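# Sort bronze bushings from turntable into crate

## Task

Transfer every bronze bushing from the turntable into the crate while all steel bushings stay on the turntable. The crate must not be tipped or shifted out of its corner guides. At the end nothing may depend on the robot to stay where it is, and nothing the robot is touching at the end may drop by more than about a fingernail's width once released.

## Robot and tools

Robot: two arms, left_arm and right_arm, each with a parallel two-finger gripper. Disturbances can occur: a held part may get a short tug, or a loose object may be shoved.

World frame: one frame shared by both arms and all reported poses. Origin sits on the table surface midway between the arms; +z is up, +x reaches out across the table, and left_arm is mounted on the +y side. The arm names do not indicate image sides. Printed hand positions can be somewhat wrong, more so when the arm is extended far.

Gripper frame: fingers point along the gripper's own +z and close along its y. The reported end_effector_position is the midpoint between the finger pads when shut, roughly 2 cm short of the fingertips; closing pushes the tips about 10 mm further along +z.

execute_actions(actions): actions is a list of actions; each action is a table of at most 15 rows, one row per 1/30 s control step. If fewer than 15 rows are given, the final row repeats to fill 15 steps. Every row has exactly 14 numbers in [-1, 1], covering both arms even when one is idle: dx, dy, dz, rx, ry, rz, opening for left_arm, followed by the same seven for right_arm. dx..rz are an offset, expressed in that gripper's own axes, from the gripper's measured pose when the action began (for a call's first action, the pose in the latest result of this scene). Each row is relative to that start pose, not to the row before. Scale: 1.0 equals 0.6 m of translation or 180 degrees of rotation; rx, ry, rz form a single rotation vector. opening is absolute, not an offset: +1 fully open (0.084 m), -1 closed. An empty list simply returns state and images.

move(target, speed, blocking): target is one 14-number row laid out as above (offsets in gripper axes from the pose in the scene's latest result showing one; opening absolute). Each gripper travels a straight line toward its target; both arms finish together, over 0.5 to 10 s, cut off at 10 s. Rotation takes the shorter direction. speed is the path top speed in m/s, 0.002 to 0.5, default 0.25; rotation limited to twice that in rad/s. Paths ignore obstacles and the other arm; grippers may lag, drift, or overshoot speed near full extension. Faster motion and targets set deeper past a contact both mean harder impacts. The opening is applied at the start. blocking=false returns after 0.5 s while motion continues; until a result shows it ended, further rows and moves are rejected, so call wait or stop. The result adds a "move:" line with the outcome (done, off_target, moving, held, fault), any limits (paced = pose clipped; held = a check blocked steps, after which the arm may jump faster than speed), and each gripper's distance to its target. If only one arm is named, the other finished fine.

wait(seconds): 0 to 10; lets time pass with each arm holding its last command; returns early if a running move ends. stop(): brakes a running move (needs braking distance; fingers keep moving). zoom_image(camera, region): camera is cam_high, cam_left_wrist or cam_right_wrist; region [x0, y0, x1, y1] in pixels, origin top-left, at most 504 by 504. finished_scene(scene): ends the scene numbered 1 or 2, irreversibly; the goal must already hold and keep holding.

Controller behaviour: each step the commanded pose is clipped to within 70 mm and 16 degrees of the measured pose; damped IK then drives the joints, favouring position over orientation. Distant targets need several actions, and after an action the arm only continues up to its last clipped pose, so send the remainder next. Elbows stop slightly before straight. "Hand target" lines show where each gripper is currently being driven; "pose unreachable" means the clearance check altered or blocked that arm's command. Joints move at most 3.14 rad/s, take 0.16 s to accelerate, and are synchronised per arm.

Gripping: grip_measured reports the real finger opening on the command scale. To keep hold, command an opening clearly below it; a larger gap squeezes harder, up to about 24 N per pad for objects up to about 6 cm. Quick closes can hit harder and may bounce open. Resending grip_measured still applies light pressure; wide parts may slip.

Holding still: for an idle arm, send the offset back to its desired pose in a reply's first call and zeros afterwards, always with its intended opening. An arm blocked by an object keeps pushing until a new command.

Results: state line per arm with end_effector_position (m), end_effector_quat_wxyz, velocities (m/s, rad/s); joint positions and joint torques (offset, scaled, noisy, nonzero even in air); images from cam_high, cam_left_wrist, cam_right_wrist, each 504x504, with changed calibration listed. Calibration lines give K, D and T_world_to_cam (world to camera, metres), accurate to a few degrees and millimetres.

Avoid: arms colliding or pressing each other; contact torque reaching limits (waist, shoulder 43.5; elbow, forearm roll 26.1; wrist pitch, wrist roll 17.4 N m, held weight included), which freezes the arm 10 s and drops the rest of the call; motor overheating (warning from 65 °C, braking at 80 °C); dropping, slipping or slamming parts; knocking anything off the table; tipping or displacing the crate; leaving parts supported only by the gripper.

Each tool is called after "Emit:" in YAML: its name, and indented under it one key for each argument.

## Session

Emit:
execute_actions:
  actions: []

Scene clock: 0.00 s.
left_arm: end_effector_position=(+0.3604, -0.2560, +0.2649) grip_measured=+1.00 end_effector_quat_wxyz=(+0.147, +0.984, +0.097, +0.035) end_effector_velocity=(-0.000, +0.000, -0.000) end_effector_angular_velocity=(+0.000, +0.001, +0.001) | right_arm: end_effector_position=(+0.7675, -0.5811, +0.2741) grip_measured=+1.00 end_effector_quat_wxyz=(-0.383, +0.669, -0.315, +0.554) end_effector_velocity=(+0.000, -0.000, -0.000) end_effector_angular_velocity=(-0.003, +0.001, +0.000)
Joint positions: left_arm=[-1.037  0.328 -1.573 -0.092  0.952 -1.142  0.084] | right_arm=[-0.202  0.788 -1.904  2.184  0.565 -1.267  0.084]
Joint velocities: left_arm=[-0.    -0.     0.    -0.     0.001 -0.001 -0.   ] | right_arm=[-0.     0.001 -0.001 -0.002 -0.001 -0.001  0.   ]
Joint torques (N m, as the arm reports them, + toward a larger angle): no reading
Motor temperatures (°C, as the motors report them): left_arm=[33 35 39 34 39 36] | right_arm=[35 33 42 33 41 36]
Hand target (left_arm): +0.360, -0.256, +0.265; +0.147, +0.984, +0.097, +0.035
Hand target (right_arm): +0.767, -0.581, +0.274; -0.383, +0.669, -0.315, +0.554
camera_calibration (this result's frames):
cam_left_wrist: T_world_to_cam=[[0.175043, -0.940957, 0.289757, -0.348427], [-0.979367, -0.196597, -0.0467883, 0.384849], [0.100991, -0.275589, -0.955956, 0.280498], [0, 0, 0, 1]] pos_world=[0.409571, -0.174893, 0.387109]
cam_right_wrist: T_world_to_cam=[[0.0122424, -0.508231, -0.861134, -0.0375467], [-0.187623, 0.844735, -0.501219, 0.841912], [0.982165, 0.167705, -0.0850144, -0.505855], [0, 0, 0, 1]] pos_world=[0.655255, -0.64544, 0.346645]

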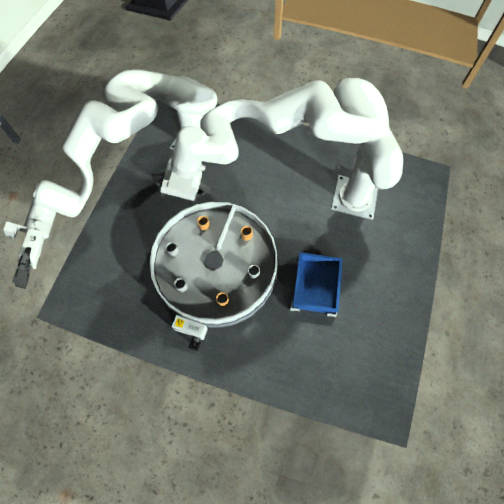

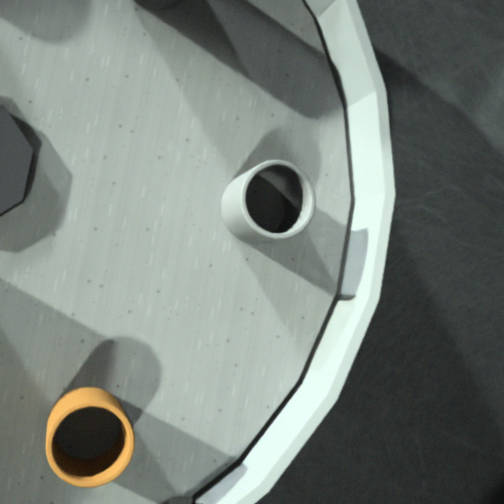

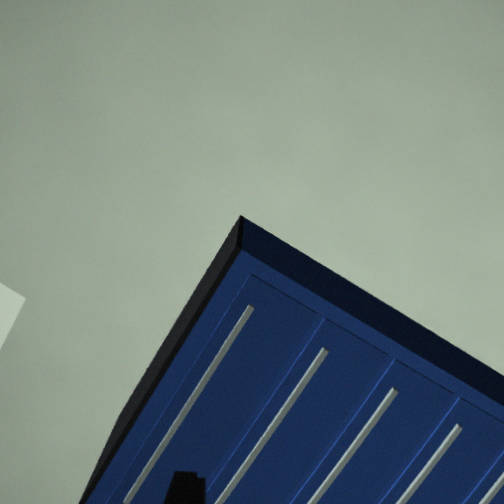

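Emit:
move:
  target: [0.05,-0.363,-0.03,0.035,-0.116,0.722,0, 0,0,0,0,0,0,1]

Emit:
wait:
  seconds: 8

Scene clock: 12.43 s.
left_arm: end_effector_position=(+0.3486, -0.0407, +0.2182) grip_measured=-0.01 end_effector_quat_wxyz=(+0.000, -0.501, +0.865, -0.000) end_effector_velocity=(+0.000, +0.000, +0.000) end_effector_angular_velocity=(-0.001, -0.000, -0.006) | right_arm: end_effector_position=(+0.7675, -0.5811, +0.2741) grip_measured=+1.00 end_effector_quat_wxyz=(-0.383, +0.669, -0.315, +0.554) end_effector_velocity=(-0.000, -0.000, -0.000) end_effector_angular_velocity=(+0.001, +0.000, -0.001)
Joint positions: left_arm=[-0.832 -0.035 -1.073  0.     1.107  1.31   0.044] | right_arm=[-0.202  0.788 -1.904  2.184  0.565 -1.267  0.084]
Joint velocities: left_arm=[ 0.001 -0.002  0.002 -0.001 -0.001  0.007 -0.   ] | right_arm=[-0.     0.     0.     0.001 -0.001 -0.001 -0.   ]
Joint torques (N m, as the arm reports them, + toward a larger angle): left_arm=[  0.29 -25.15 -11.97  -1.23  -2.16  -0.07] | right_arm=[ -0.69 -40.6  -25.32  -0.37   1.45   0.22]
Motor temperatures (°C, as the motors report them): left_arm=[33 37 45 34 39 36] | right_arm=[35 35 46 33 41 36]
Hand target (left_arm): +0.349, -0.041, +0.218; +0.000, -0.501, +0.865, -0.000
Hand target (right_arm): +0.767, -0.581, +0.274; -0.383, +0.669, -0.315, +0.554
Off the commanded pose (left_arm): 0.000 m, 0 deg.
Off the commanded pose (right_arm): 0.000 m, 0 deg.
move: done
camera_calibration (this result's frames):
cam_left_wrist: T_world_to_cam=[[-0.863854, 0.503676, -0.00813088, 0.355745], [0.503721, 0.863853, -0.00486594, -0.0695304], [0.00457303, -0.00829916, -0.999955, 0.350497], [0, 0, 0, 1]] pos_world=[0.340733, -0.116207, 0.353035]
cam_right_wrist: T_world_to_cam=[[0.0122423, -0.508231, -0.861134, -0.0375466], [-0.187623, 0.844735, -0.501219, 0.841912], [0.982165, 0.167705, -0.0850145, -0.505855], [0, 0, 0, 1]] pos_world=[0.655255, -0.64544, 0.346645]

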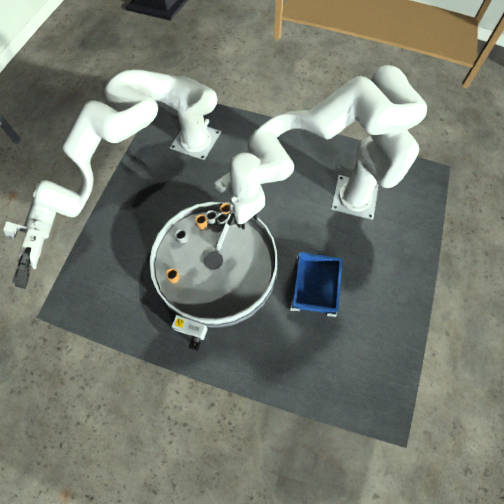

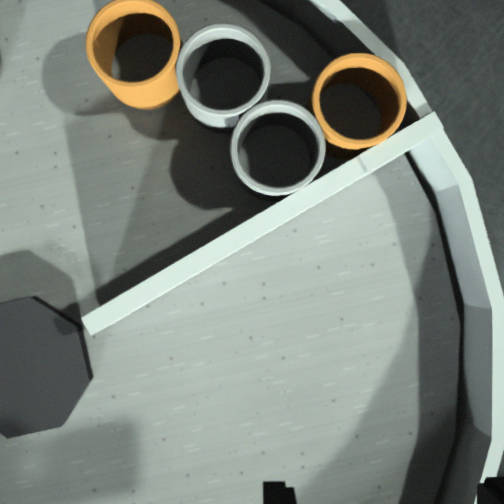

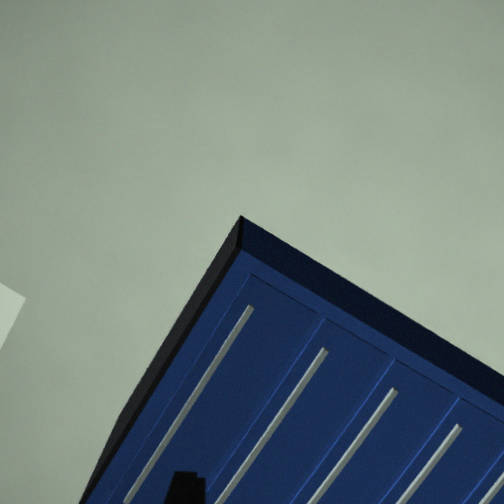

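Scene clock: 20.43 s.
left_arm: end_effector_position=(+0.3486, -0.0407, +0.2182) grip_measured=-0.01 end_effector_quat_wxyz=(+0.000, -0.501, +0.865, -0.000) end_effector_velocity=(-0.000, +0.000, -0.000) end_effector_angular_velocity=(+0.001, +0.001, +0.000) | right_arm: end_effector_position=(+0.7675, -0.5811, +0.2741) grip_measured=+1.00 end_effector_quat_wxyz=(-0.383, +0.669, -0.315, +0.554) end_effector_velocity=(-0.000, +0.000, -0.001) end_effector_angular_velocity=(-0.001, +0.001, +0.001)
Joint positions: left_arm=[-0.831 -0.035 -1.073  0.     1.107  1.311  0.044] | right_arm=[-0.202  0.788 -1.904  2.184  0.565 -1.267  0.084]
Joint velocities: left_arm=[ 0.    -0.     0.    -0.001  0.001  0.     0.   ] | right_arm=[ 0.     0.     0.    -0.002 -0.     0.    -0.   ]
Joint torques (N m, as the arm reports them, + toward a larger angle): left_arm=[ -0.19 -26.08 -12.32  -1.09  -2.19   0.14] | right_arm=[ -0.26 -40.45 -25.1   -0.28   1.51   0.25]
Motor temperatures (°C, as the motors report them): left_arm=[33 37 46 34 39 36] | right_arm=[35 36 48 33 41 36]
Hand target (left_arm): +0.349, -0.041, +0.218; +0.000, -0.501, +0.865, -0.000
Hand target (right_arm): +0.767, -0.581, +0.274; -0.383, +0.669, -0.315, +0.554
Off the commanded pose (left_arm): 0.000 m, 0 deg.
Off the commanded pose (right_arm): 0.000 m, 0 deg.
wait: 8.00 s; at rest by 0.17 s
camera_calibration (this result's frames):
cam_left_wrist: T_world_to_cam=[[-0.863591, 0.504127, -0.00817009, 0.355625], [0.504172, 0.86359, -0.00484584, -0.0697767], [0.00461269, -0.00830396, -0.999955, 0.350468], [0, 0, 0, 1]] pos_world=[0.340677, -0.116111, 0.35302]
cam_right_wrist: T_world_to_cam=[[0.0122423, -0.508231, -0.861134, -0.0375468], [-0.187624, 0.844735, -0.501219, 0.841912], [0.982165, 0.167705, -0.0850146, -0.505855], [0, 0, 0, 1]] pos_world=[0.655255, -0.64544, 0.346644]

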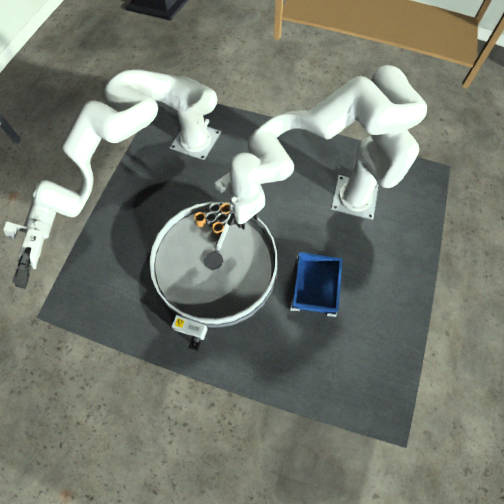

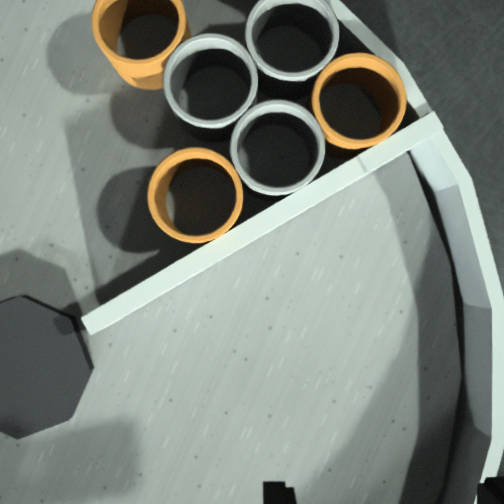

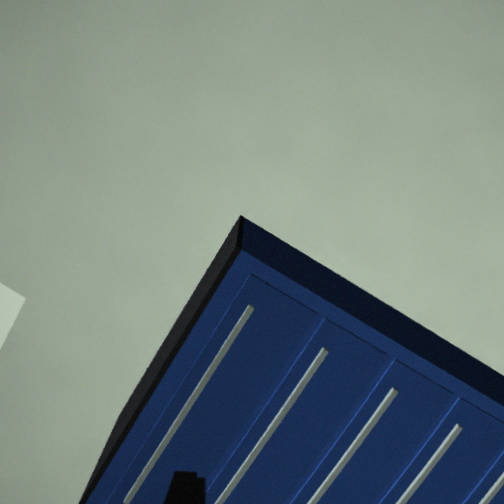

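Emit:
move:
  target: [0.238,-0.14,0,0,0,0.833,0.2, 0,0,0,0,0,0,1]

Scene clock: 33.07 s.
left_arm: end_effector_position=(+0.3504, -0.2062, +0.2188) grip_measured=+0.19 end_effector_quat_wxyz=(+0.001, +0.705, +0.709, +0.000) end_effector_velocity=(-0.000, -0.001, +0.000) end_effector_angular_velocity=(+0.000, +0.001, -0.011) | right_arm: end_effector_position=(+0.7675, -0.5811, +0.2741) grip_measured=+1.00 end_effector_quat_wxyz=(-0.383, +0.669, -0.315, +0.554) end_effector_velocity=(-0.000, -0.000, +0.001) end_effector_angular_velocity=(-0.000, -0.001, -0.000)
Joint positions: left_arm=[-1.03   0.418 -1.666  0.001  1.247  3.728  0.052] | right_arm=[-0.202  0.788 -1.904  2.184  0.565 -1.267  0.084]
Joint velocities: left_arm=[-0.001  0.003 -0.005 -0.     0.003  0.01  -0.   ] | right_arm=[ 0.    -0.001 -0.     0.    -0.     0.    -0.   ]
Joint torques (N m, as the arm reports them, + toward a larger angle): left_arm=[  0.59 -37.11 -12.3   -0.99  -2.26  -0.14] | right_arm=[ -0.73 -40.24 -25.13  -0.35   1.42   0.19]
Motor temperatures (°C, as the motors report them): left_arm=[33 38 48 34 39 36] | right_arm=[35 37 49 33 41 36]
Hand target (left_arm): +0.350, -0.206, +0.219; +0.001, +0.706, +0.708, +0.000
Hand target (right_arm): +0.767, -0.581, +0.274; -0.383, +0.669, -0.315, +0.554
Off the commanded pose (left_arm): 0.001 m, 0 deg.
Off the commanded pose (right_arm): 0.000 m, 0 deg.
move: done
camera_calibration (this result's frames):
cam_left_wrist: T_world_to_cam=[[0.999979, -0.00266254, -0.00598956, -0.317339], [-0.00268743, -0.999988, -0.00415115, -0.134556], [-0.00597843, 0.00416716, -0.999973, 0.356009], [0, 0, 0, 1]] pos_world=[0.319099, -0.136883, 0.35354]
cam_right_wrist: T_world_to_cam=[[0.0122423, -0.508231, -0.861134, -0.0375467], [-0.187624, 0.844735, -0.501219, 0.841912], [0.982165, 0.167705, -0.0850145, -0.505855], [0, 0, 0, 1]] pos_world=[0.655255, -0.64544, 0.346645]

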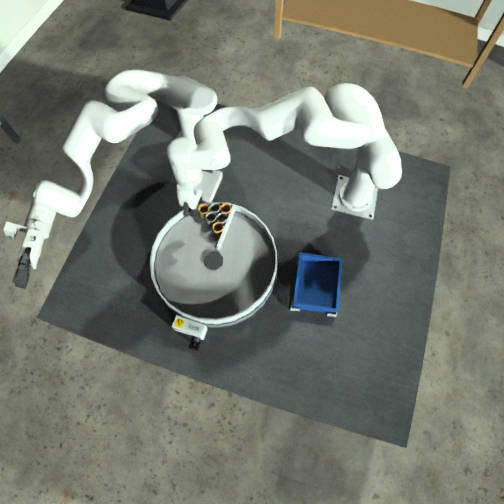

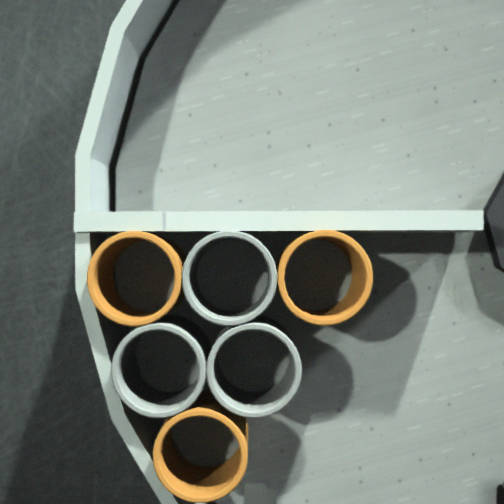

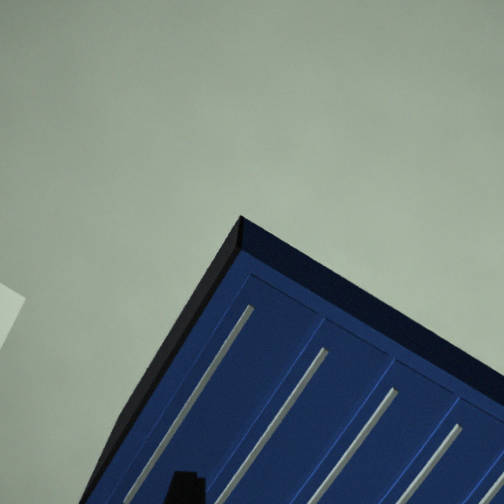

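Emit:
move:
  target: [-0.11,-0.088,0.2,0,0,0,0.2, 0,0,0,0,0,0,1]
  speed: 0.15

Scene clock: 38.70 s.
left_arm: end_effector_position=(+0.3003, -0.2709, +0.0995) grip_measured=+0.20 end_effector_quat_wxyz=(+0.000, +0.704, +0.710, +0.001) end_effector_velocity=(+0.000, -0.002, -0.002) end_effector_angular_velocity=(-0.002, -0.001, -0.000) | right_arm: end_effector_position=(+0.7675, -0.5811, +0.2741) grip_measured=+1.00 end_effector_quat_wxyz=(-0.383, +0.669, -0.315, +0.554) end_effector_velocity=(-0.000, +0.000, -0.000) end_effector_angular_velocity=(+0.001, +0.000, -0.000)
Joint positions: left_arm=[-1.156  0.637 -1.659  0.002  1.021  3.598  0.053] | right_arm=[-0.202  0.788 -1.904  2.184  0.565 -1.267  0.084]
Joint velocities: left_arm=[-0.001  0.007 -0.006 -0.    -0.003 -0.001  0.001] | right_arm=[ 0. -0.  0.  0.  0.  0.  0.]
Joint torques (N m, as the arm reports them, + toward a larger angle): left_arm=[ -9.61 -37.25 -12.83  -4.28  -5.32   0.56] | right_arm=[ -0.72 -40.32 -25.03  -0.43   1.46   0.25]
Motor temperatures (°C, as the motors report them): left_arm=[33 38 48 34 39 36] | right_arm=[35 37 50 33 41 36]
Hand target (left_arm): +0.298, -0.273, +0.099; +0.001, +0.706, +0.709, +0.000
Hand target (right_arm): +0.767, -0.581, +0.274; -0.383, +0.669, -0.315, +0.554
Off the commanded pose (left_arm): 0.003 m, 0 deg.
Off the commanded pose (right_arm): 0.000 m, 0 deg.
move: done
camera_calibration (this result's frames):
cam_left_wrist: T_world_to_cam=[[0.999985, 0.000715205, -0.00541487, -0.267282], [0.000682901, -0.999982, -0.00596528, -0.200716], [-0.00541904, 0.0059615, -0.999968, 0.236991], [0, 0, 0, 1]] pos_world=[0.2687, -0.201934, 0.234339]
cam_right_wrist: T_world_to_cam=[[0.0122424, -0.50823, -0.861134, -0.0375465], [-0.187623, 0.844735, -0.501219, 0.841911], [0.982165, 0.167705, -0.0850143, -0.505855], [0, 0, 0, 1]] pos_world=[0.655255, -0.64544, 0.346645]

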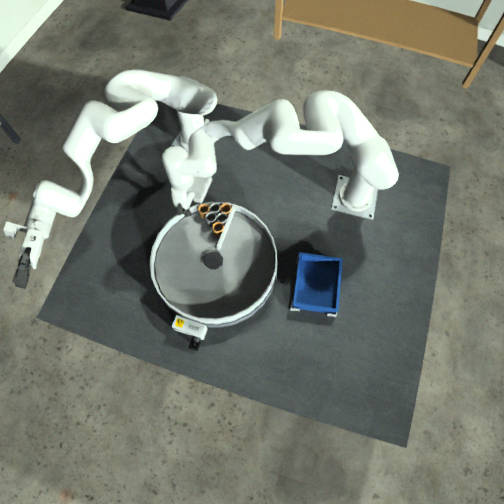

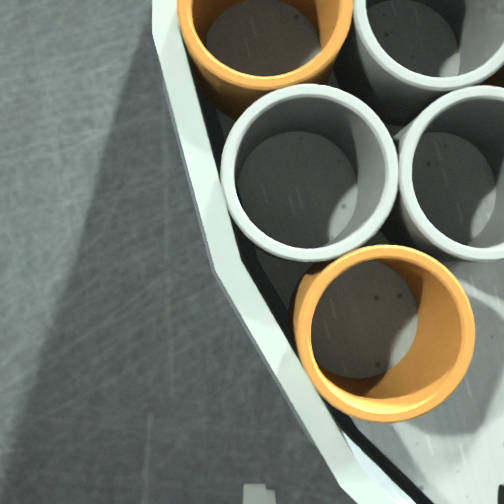

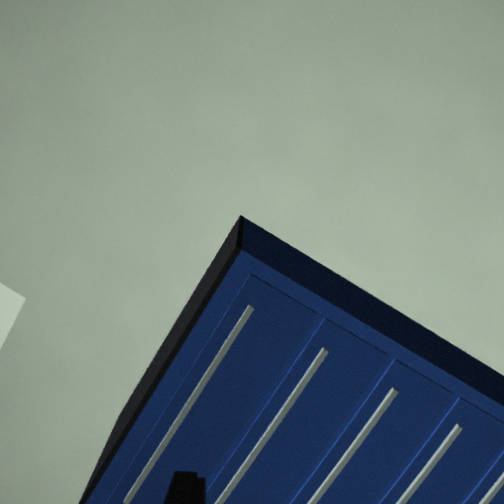

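Emit:
move:
  target: [0,0,-0.1,0,0,0,0.2, 0,0,0,0,0,0,1]

Emit:
move:
  target: [0.088,0.092,0,0,0,-0.5,0.2, 0,0,0,0,0,0,1]

Emit:
move:
  target: [0,0,0.12,0,0,0,0.2, 0,0,0,0,0,0,1]
  speed: 0.1

Scene clock: 50.67 s.
left_arm: end_effector_position=(+0.2999, -0.2707, +0.1586) grip_measured=+0.19 end_effector_quat_wxyz=(-0.000, +0.704, +0.710, +0.001) end_effector_velocity=(+0.002, -0.000, +0.004) end_effector_angular_velocity=(-0.002, -0.002, +0.003) | right_arm: end_effector_position=(+0.7675, -0.5811, +0.2741) grip_measured=+1.00 end_effector_quat_wxyz=(-0.383, +0.669, -0.315, +0.554) end_effector_velocity=(+0.000, +0.000, +0.000) end_effector_angular_velocity=(+0.001, -0.001, +0.001)
Joint positions: left_arm=[-1.156  0.576 -1.735  0.002  1.16   3.598  0.052] | right_arm=[-0.202  0.788 -1.904  2.184  0.565 -1.267  0.084]
Joint velocities: left_arm=[ 0.002 -0.003 -0.008  0.001  0.007 -0.001  0.   ] | right_arm=[-0.     0.     0.     0.001  0.002 -0.001 -0.   ]
Joint torques (N m, as the arm reports them, + toward a larger angle): left_arm=[  0.38 -39.81 -12.37  -1.3   -2.1    0.08] | right_arm=[ -0.8  -40.42 -25.01  -0.35   1.44   0.24]
Motor temperatures (°C, as the motors report them): left_arm=[33 39 50 34 42 36] | right_arm=[35 38 50 33 41 36]
Hand target (left_arm): +0.300, -0.271, +0.160; +0.000, +0.704, +0.710, +0.001
Hand target (right_arm): +0.767, -0.581, +0.274; -0.383, +0.669, -0.315, +0.554
Off the commanded pose (left_arm): 0.001 m, 0 deg.
Off the commanded pose (right_arm): 0.000 m, 0 deg.
move: done
camera_calibration (this result's frames):
cam_left_wrist: T_world_to_cam=[[0.999982, 0.000507957, -0.00600726, -0.26647], [0.000465298, -0.999975, -0.00710047, -0.199892], [-0.00601071, 0.00709755, -0.999957, 0.296542], [0, 0, 0, 1]] pos_world=[0.268341, -0.201856, 0.293509]
cam_right_wrist: T_world_to_cam=[[0.0122424, -0.50823, -0.861134, -0.0375465], [-0.187623, 0.844735, -0.501219, 0.841911], [0.982165, 0.167705, -0.0850142, -0.505855], [0, 0, 0, 1]] pos_world=[0.655255, -0.64544, 0.346645]

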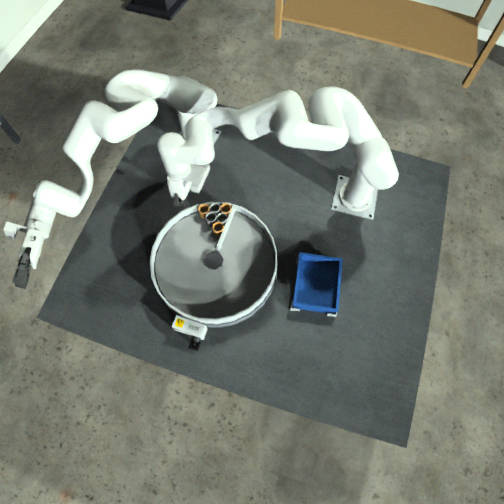

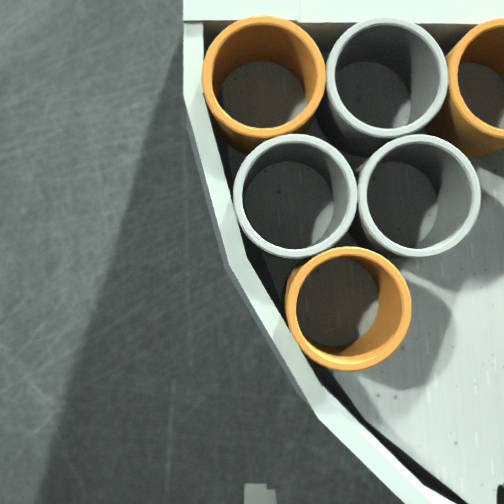

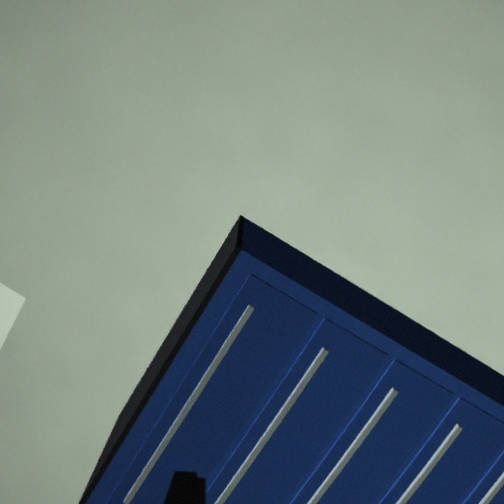

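Scene clock: 54.27 s.
left_arm: end_effector_position=(+0.3546, -0.2176, +0.1586) grip_measured=+0.19 end_effector_quat_wxyz=(+0.001, -0.003, +1.000, +0.001) end_effector_velocity=(+0.000, +0.000, -0.000) end_effector_angular_velocity=(+0.000, -0.001, +0.010) | right_arm: end_effector_position=(+0.7675, -0.5811, +0.2741) grip_measured=+1.00 end_effector_quat_wxyz=(-0.383, +0.669, -0.315, +0.554) end_effector_velocity=(+0.000, +0.000, +0.001) end_effector_angular_velocity=(+0.001, -0.002, +0.000)
Joint positions: left_arm=[-1.035  0.504 -1.623  0.002  1.12   2.149  0.052] | right_arm=[-0.202  0.788 -1.904  2.184  0.565 -1.267  0.084]
Joint velocities: left_arm=[ 0.    -0.     0.002  0.001 -0.001 -0.01  -0.   ] | right_arm=[-0.    -0.001  0.     0.001  0.001  0.    -0.   ]
Joint torques (N m, as the arm reports them, + toward a larger angle): left_arm=[  0.4  -38.43 -12.21  -1.27  -2.15   0.24] | right_arm=[ -0.76 -40.39 -25.04  -0.53   1.45   0.09]
Motor temperatures (°C, as the motors report them): left_arm=[33 39 50 34 42 36] | right_arm=[35 38 50 33 41 36]
Hand target (left_arm): +0.355, -0.218, +0.159; +0.001, -0.004, +1.000, +0.001
Hand target (right_arm): +0.767, -0.581, +0.274; -0.383, +0.669, -0.315, +0.554
Off the commanded pose (left_arm): 0.000 m, 0 deg.
Off the commanded pose (right_arm): 0.000 m, 0 deg.
move: done
camera_calibration (this result's frames):
cam_left_wrist: T_world_to_cam=[[0.000468554, 0.999988, -0.00489754, 0.250481], [0.999992, -0.000487551, -0.0038784, -0.28423], [-0.00388074, -0.00489569, -0.99998, 0.29315], [0, 0, 0, 1]] pos_world=[0.285248, -0.249181, 0.293269]
cam_right_wrist: T_world_to_cam=[[0.0122422, -0.50823, -0.861134, -0.0375463], [-0.187623, 0.844735, -0.501219, 0.841911], [0.982165, 0.167705, -0.0850144, -0.505855], [0, 0, 0, 1]] pos_world=[0.655255, -0.64544, 0.346644]

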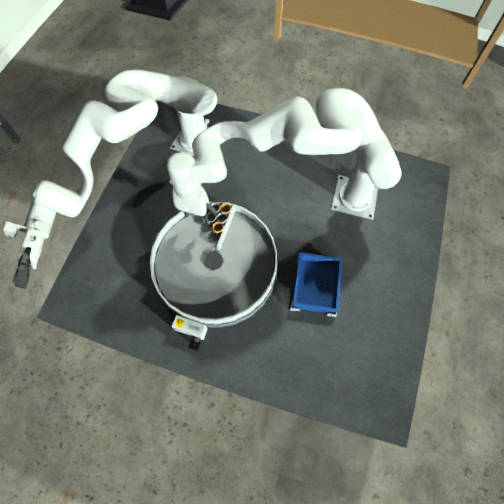

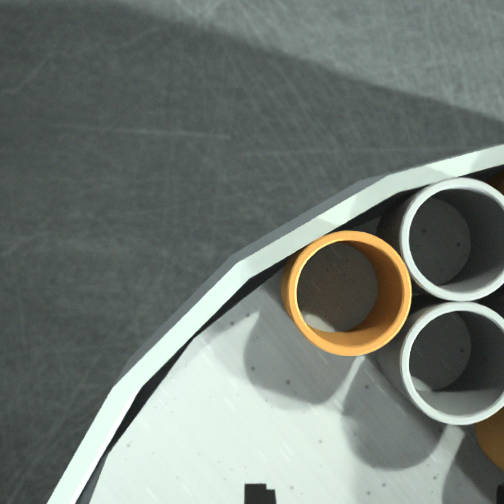

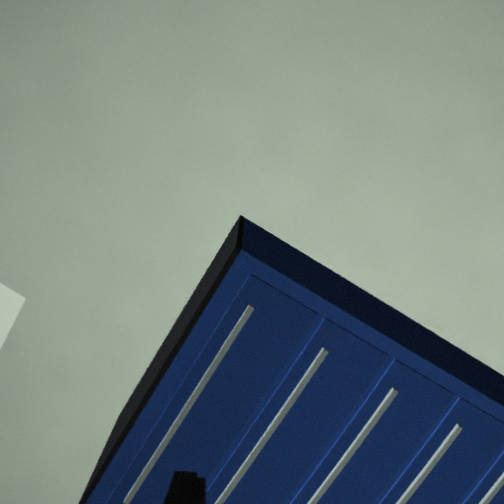

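Scene clock: 55.40 s.
left_arm: end_effector_position=(+0.3549, -0.2178, +0.0873) grip_measured=+0.19 end_effector_quat_wxyz=(+0.001, -0.003, +1.000, +0.001) end_effector_velocity=(-0.001, -0.000, -0.002) end_effector_angular_velocity=(+0.001, +0.001, -0.002) | right_arm: end_effector_position=(+0.7675, -0.5811, +0.2741) grip_measured=+1.00 end_effector_quat_wxyz=(-0.383, +0.669, -0.315, +0.554) end_effector_velocity=(+0.000, +0.000, +0.000) end_effector_angular_velocity=(-0.000, -0.001, +0.001)
Joint positions: left_arm=[-1.035  0.588 -1.541  0.003  0.953  2.149  0.052] | right_arm=[-0.202  0.788 -1.904  2.184  0.565 -1.267  0.084]
Joint velocities: left_arm=[-0.002  0.004  0.001 -0.    -0.003  0.     0.   ] | right_arm=[-0.     0.    -0.001 -0.001  0.001  0.    -0.   ]
Joint torques (N m, as the arm reports them, + toward a larger angle): left_arm=[ -1.32 -38.16 -10.49  -2.06  -1.31   0.  ] | right_arm=[ -0.96 -40.62 -24.92  -0.15   1.54   0.19]
Motor temperatures (°C, as the motors report them): left_arm=[33 39 50 34 42 36] | right_arm=[35 38 51 33 41 36]
Hand target (left_arm): +0.355, -0.218, +0.087; +0.000, -0.003, +1.000, +0.001
Hand target (right_arm): +0.767, -0.581, +0.274; -0.383, +0.669, -0.315, +0.554
Off the commanded pose (left_arm): 0.001 m, 0 deg.
Off the commanded pose (right_arm): 0.000 m, 0 deg.
move: done
camera_calibration (this result's frames):
cam_left_wrist: T_world_to_cam=[[0.000594646, 0.999982, -0.0059859, 0.250443], [0.999995, -0.000613931, -0.00322037, -0.28493], [-0.00322398, -0.00598396, -0.999977, 0.221404], [0, 0, 0, 1]] pos_world=[0.285493, -0.249288, 0.221981]
cam_right_wrist: T_world_to_cam=[[0.0122422, -0.50823, -0.861135, -0.0375461], [-0.187623, 0.844735, -0.501218, 0.841911], [0.982165, 0.167705, -0.0850143, -0.505855], [0, 0, 0, 1]] pos_world=[0.655255, -0.64544, 0.346644]

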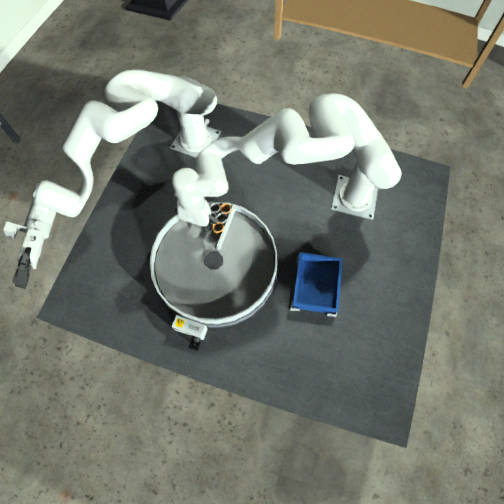

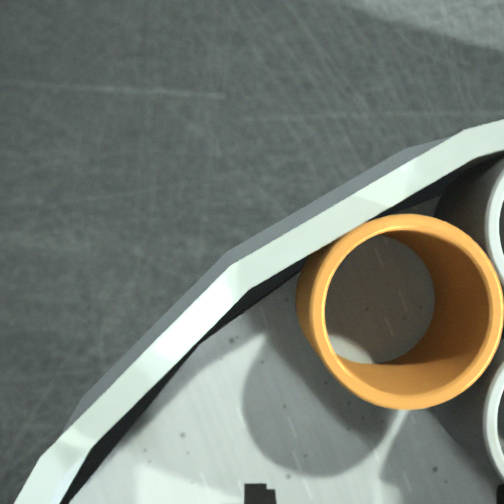

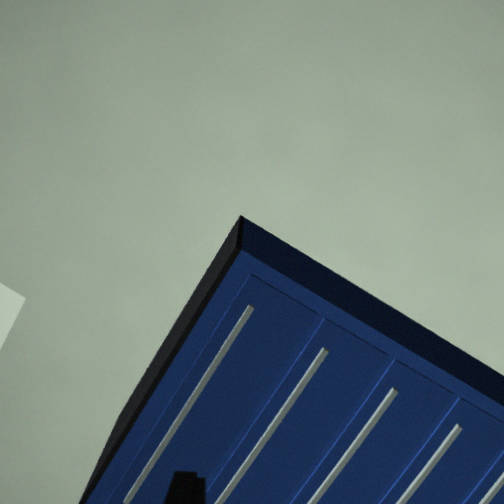

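Emit:
move:
  target: [0.022,-0.072,0,0,0,0.22,0.2, 0,0,0,0,0,0,1]
  speed: 0.1

Emit:
move:
  target: [0.072,0,0,0,0,0,0.2, 0,0,0,0,0,0,1]
  speed: 0.04

Emit:
execute_actions:
  actions:
    - [[0,0,0,0,0,0,-1, 0,0,0,0,0,0,1]]

Emit:
move:
  target: [0,0,-0.2,0,0,0,-1, 0,0,0,0,0,0,1]

Scene clock: 69.00 s.
left_arm: end_effector_position=(+0.3510, -0.2556, +0.0874) grip_measured=+0.11 end_effector_quat_wxyz=(+0.002, +0.330, +0.944, +0.003) end_effector_velocity=(-0.000, -0.000, +0.000) end_effector_angular_velocity=(+0.000, +0.000, -0.000) | right_arm: end_effector_position=(+0.7675, -0.5811, +0.2741) grip_measured=+1.00 end_effector_quat_wxyz=(-0.383, +0.669, -0.315, +0.554) end_effector_velocity=(-0.000, -0.000, -0.000) end_effector_angular_velocity=(+0.001, +0.001, -0.001)
Joint positions: left_arm=[-1.075  0.696 -1.718  0.009  1.023  2.785  0.049] | right_arm=[-0.202  0.788 -1.904  2.184  0.565 -1.267  0.084]
Joint velocities: left_arm=[-0.     0.    -0.    -0.     0.001  0.    -0.002] | right_arm=[-0.    -0.     0.001  0.    -0.001  0.001  0.   ]
Joint torques (N m, as the arm reports them, + toward a larger angle): left_arm=[-18.97 -37.31 -13.64  -7.08  -6.61  -0.34] | right_arm=[ -0.72 -40.51 -25.02  -0.2    1.53   0.17]
Motor temperatures (°C, as the motors report them): left_arm=[33 40 48 34 41 36] | right_arm=[35 38 51 33 41 36]
Hand target (left_arm): +0.342, -0.261, +0.087; +0.001, +0.336, +0.942, +0.001
Hand target (right_arm): +0.767, -0.581, +0.274; -0.383, +0.669, -0.315, +0.554
Off the commanded pose (left_arm): 0.011 m, 1 deg.
Off the commanded pose (right_arm): 0.000 m, 0 deg.
move: off_target (left_arm)
camera_calibration (this result's frames):
cam_left_wrist: T_world_to_cam=[[0.628745, 0.777611, -0.000226564, 0.0104175], [0.777608, -0.628743, -0.00263098, -0.363598], [-0.00218833, 0.00147804, -0.999997, 0.22272], [0, 0, 0, 1]] pos_world=[0.276674, -0.23704, 0.221765]
cam_right_wrist: T_world_to_cam=[[0.0122422, -0.50823, -0.861135, -0.0375461], [-0.187623, 0.844735, -0.501218, 0.841911], [0.982165, 0.167705, -0.0850144, -0.505855], [0, 0, 0, 1]] pos_world=[0.655255, -0.64544, 0.346644]

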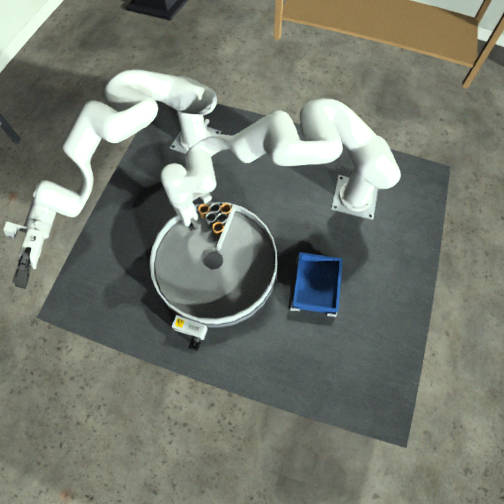

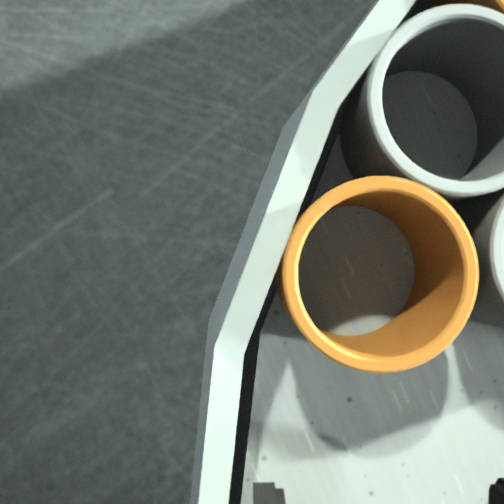

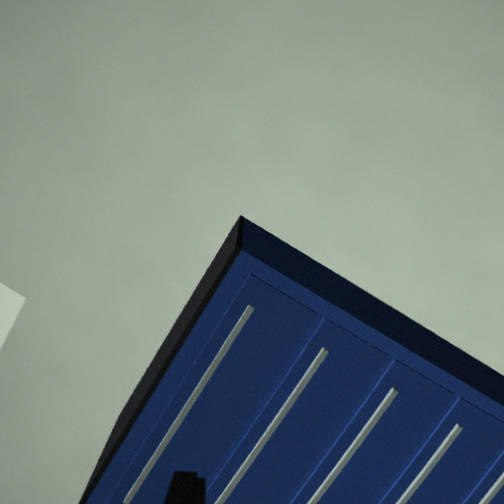

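Scene clock: 70.40 s.
left_arm: end_effector_position=(+0.3269, -0.2287, +0.0900) grip_measured=+0.17 end_effector_quat_wxyz=(+0.010, +0.327, +0.945, -0.000) end_effector_velocity=(-0.002, +0.001, -0.001) end_effector_angular_velocity=(-0.009, -0.006, -0.002) | right_arm: end_effector_position=(+0.7675, -0.5811, +0.2741) grip_measured=+1.00 end_effector_quat_wxyz=(-0.383, +0.669, -0.315, +0.554) end_effector_velocity=(-0.000, -0.000, -0.000) end_effector_angular_velocity=(-0.001, +0.002, -0.000)
Joint positions: left_arm=[-1.088  0.553 -1.488  0.016  0.92   2.761  0.051] | right_arm=[-0.202  0.788 -1.904  2.184  0.565 -1.267  0.084]
Joint velocities: left_arm=[-0.002 -0.011  0.024  0.001 -0.024 -0.001  0.   ] | right_arm=[ 0.    -0.     0.    -0.002 -0.002  0.001  0.   ]
Joint torques (N m, as the arm reports them, + toward a larger angle): left_arm=[-18.29 -39.58  -3.16  -7.12   8.65  -0.9 ] | right_arm=[ -0.71 -40.71 -25.03  -0.37   1.53   0.25]
Motor temperatures (°C, as the motors report them): left_arm=[33 40 48 34 41 36] | right_arm=[35 38 51 33 41 36]
Hand target (left_arm): +0.317, -0.229, +0.087; +0.002, +0.330, +0.944, +0.003
Hand target (right_arm): +0.767, -0.581, +0.274; -0.383, +0.669, -0.315, +0.554
Off the commanded pose (left_arm): 0.010 m, 1 deg.
Off the commanded pose (right_arm): 0.000 m, 0 deg.
move: off_target (left_arm)
camera_calibration (this result's frames):
cam_left_wrist: T_world_to_cam=[[0.624144, 0.781309, -0.0007555, 0.00702942], [0.781232, -0.624069, 0.0146468, -0.329625], [0.0109722, -0.00973192, -0.999892, 0.218437], [0, 0, 0, 1]] pos_world=[0.25073, -0.209075, 0.223246]
cam_right_wrist: T_world_to_cam=[[0.0122423, -0.508229, -0.861135, -0.037546], [-0.187623, 0.844735, -0.501218, 0.841911], [0.982165, 0.167705, -0.0850142, -0.505855], [0, 0, 0, 1]] pos_world=[0.655255, -0.64544, 0.346644]

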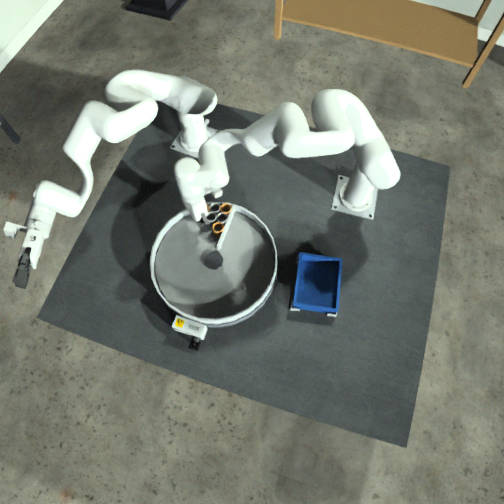

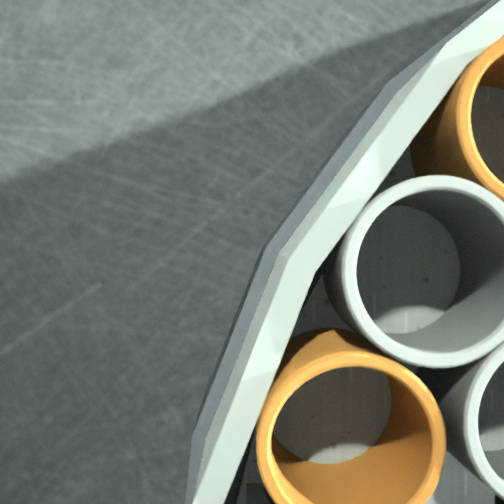

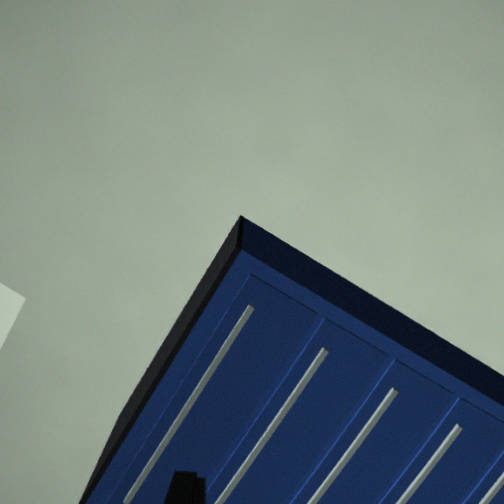

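Scene clock: 70.90 s.
left_arm: end_effector_position=(+0.3265, -0.2289, +0.0908) grip_measured=-0.33 end_effector_quat_wxyz=(+0.010, +0.327, +0.945, -0.000) end_effector_velocity=(+0.003, +0.001, -0.003) end_effector_angular_velocity=(+0.001, -0.001, +0.002) | right_arm: end_effector_position=(+0.7675, -0.5811, +0.2741) grip_measured=+1.00 end_effector_quat_wxyz=(-0.383, +0.669, -0.315, +0.554) end_effector_velocity=(+0.000, -0.000, +0.000) end_effector_angular_velocity=(-0.000, -0.001, +0.000)
Joint positions: left_arm=[-1.088  0.551 -1.488  0.016  0.921  2.761  0.03 ] | right_arm=[-0.202  0.788 -1.904  2.184  0.565 -1.267  0.084]
Joint velocities: left_arm=[ 0.004  0.008 -0.002  0.002 -0.006  0.001 -0.005] | right_arm=[ 0.     0.    -0.001  0.     0.    -0.     0.   ]
Joint torques (N m, as the arm reports them, + toward a larger angle): left_arm=[ -0.63 -27.89  -4.88  -1.08   1.83   0.09] | right_arm=[ -0.93 -40.84 -25.18  -0.22   1.54   0.15]
Motor temperatures (°C, as the motors report them): left_arm=[33 40 48 34 41 36] | right_arm=[35 38 51 33 41 36]
Hand target (left_arm): +0.327, -0.229, +0.090; +0.010, +0.327, +0.945, -0.000
Hand target (right_arm): +0.767, -0.581, +0.274; -0.383, +0.669, -0.315, +0.554
Off the commanded pose (left_arm): 0.001 m, 0 deg.
Off the commanded pose (right_arm): 0.000 m, 0 deg.
camera_calibration (this result's frames):
cam_left_wrist: T_world_to_cam=[[0.62437, 0.781128, -0.001119, 0.00733578], [0.781053, -0.624289, 0.0148031, -0.329408], [0.0108645, -0.0101166, -0.99989, 0.219102], [0, 0, 0, 1]] pos_world=[0.250325, -0.20916, 0.223963]
cam_right_wrist: T_world_to_cam=[[0.0122422, -0.508229, -0.861135, -0.0375458], [-0.187623, 0.844736, -0.501218, 0.841911], [0.982165, 0.167705, -0.0850142, -0.505855], [0, 0, 0, 1]] pos_world=[0.655255, -0.64544, 0.346644]

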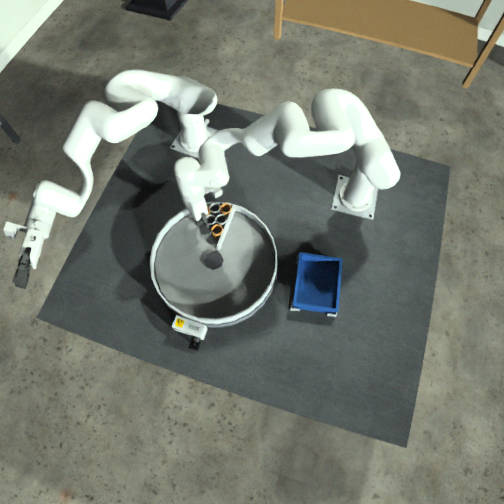

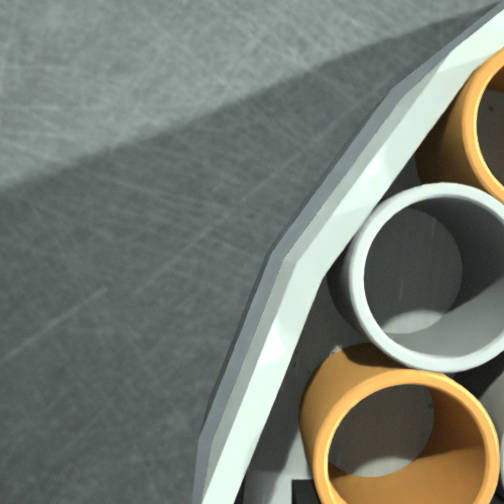

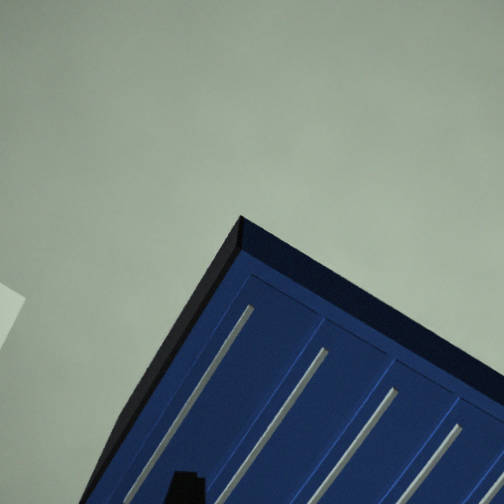

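Scene clock: 71.83 s.
left_arm: end_effector_position=(+0.3239, -0.2270, +0.2087) grip_measured=-1.00 end_effector_quat_wxyz=(+0.009, +0.327, +0.945, +0.001) end_effector_velocity=(+0.001, -0.002, +0.008) end_effector_angular_velocity=(-0.005, -0.003, +0.001) | right_arm: end_effector_position=(+0.7675, -0.5811, +0.2741) grip_measured=+1.00 end_effector_quat_wxyz=(-0.383, +0.669, -0.315, +0.554) end_effector_velocity=(+0.000, +0.000, +0.000) end_effector_angular_velocity=(-0.003, -0.001, +0.001)
Joint positions: left_arm=[-1.091  0.425 -1.645  0.014  1.207  2.762  0.   ] | right_arm=[-0.202  0.788 -1.904  2.184  0.565 -1.267  0.084]
Joint velocities: left_arm=[-0.    -0.    -0.02  -0.     0.015 -0.001  0.   ] | right_arm=[ 0.    -0.    -0.001 -0.001  0.001 -0.001 -0.   ]
Joint torques (N m, as the arm reports them, + toward a larger angle): left_arm=[  0.21 -37.65 -12.55  -1.17  -2.4    0.07] | right_arm=[ -0.76 -40.54 -24.99  -0.53   1.47   0.17]
Motor temperatures (°C, as the motors report them): left_arm=[33 40 47 34 41 36] | right_arm=[35 38 51 33 41 36]
Hand target (left_arm): +0.324, -0.228, +0.211; +0.010, +0.327, +0.945, -0.000
Hand target (right_arm): +0.767, -0.581, +0.274; -0.383, +0.669, -0.315, +0.554
Off the commanded pose (left_arm): 0.002 m, 0 deg.
Off the commanded pose (right_arm): 0.000 m, 0 deg.
move: done
camera_calibration (this result's frames):
cam_left_wrist: T_world_to_cam=[[0.624097, 0.781347, 0.000291755, 0.00748817], [0.781291, -0.624057, 0.0117148, -0.327313], [0.00933541, -0.00708325, -0.999931, 0.33823], [0, 0, 0, 1]] pos_world=[0.247896, -0.207717, 0.342039]
cam_right_wrist: T_world_to_cam=[[0.0122423, -0.508229, -0.861135, -0.0375458], [-0.187623, 0.844736, -0.501218, 0.841911], [0.982165, 0.167705, -0.0850141, -0.505855], [0, 0, 0, 1]] pos_world=[0.655255, -0.64544, 0.346644]

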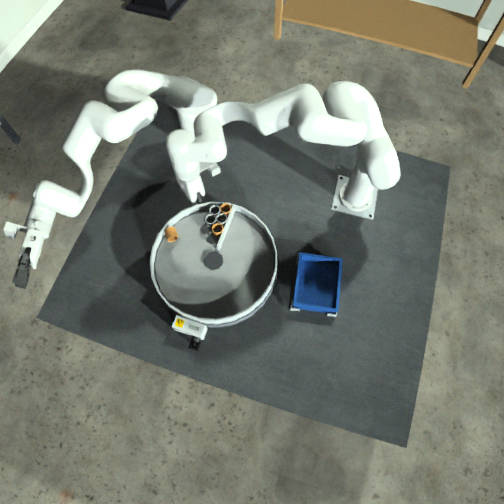

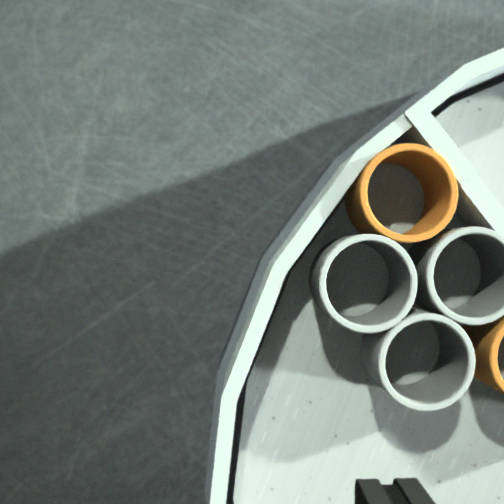

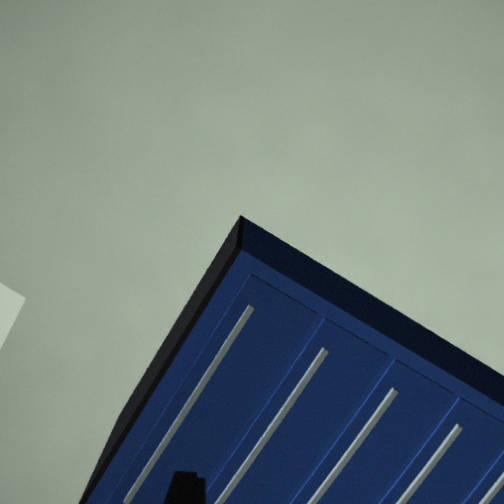

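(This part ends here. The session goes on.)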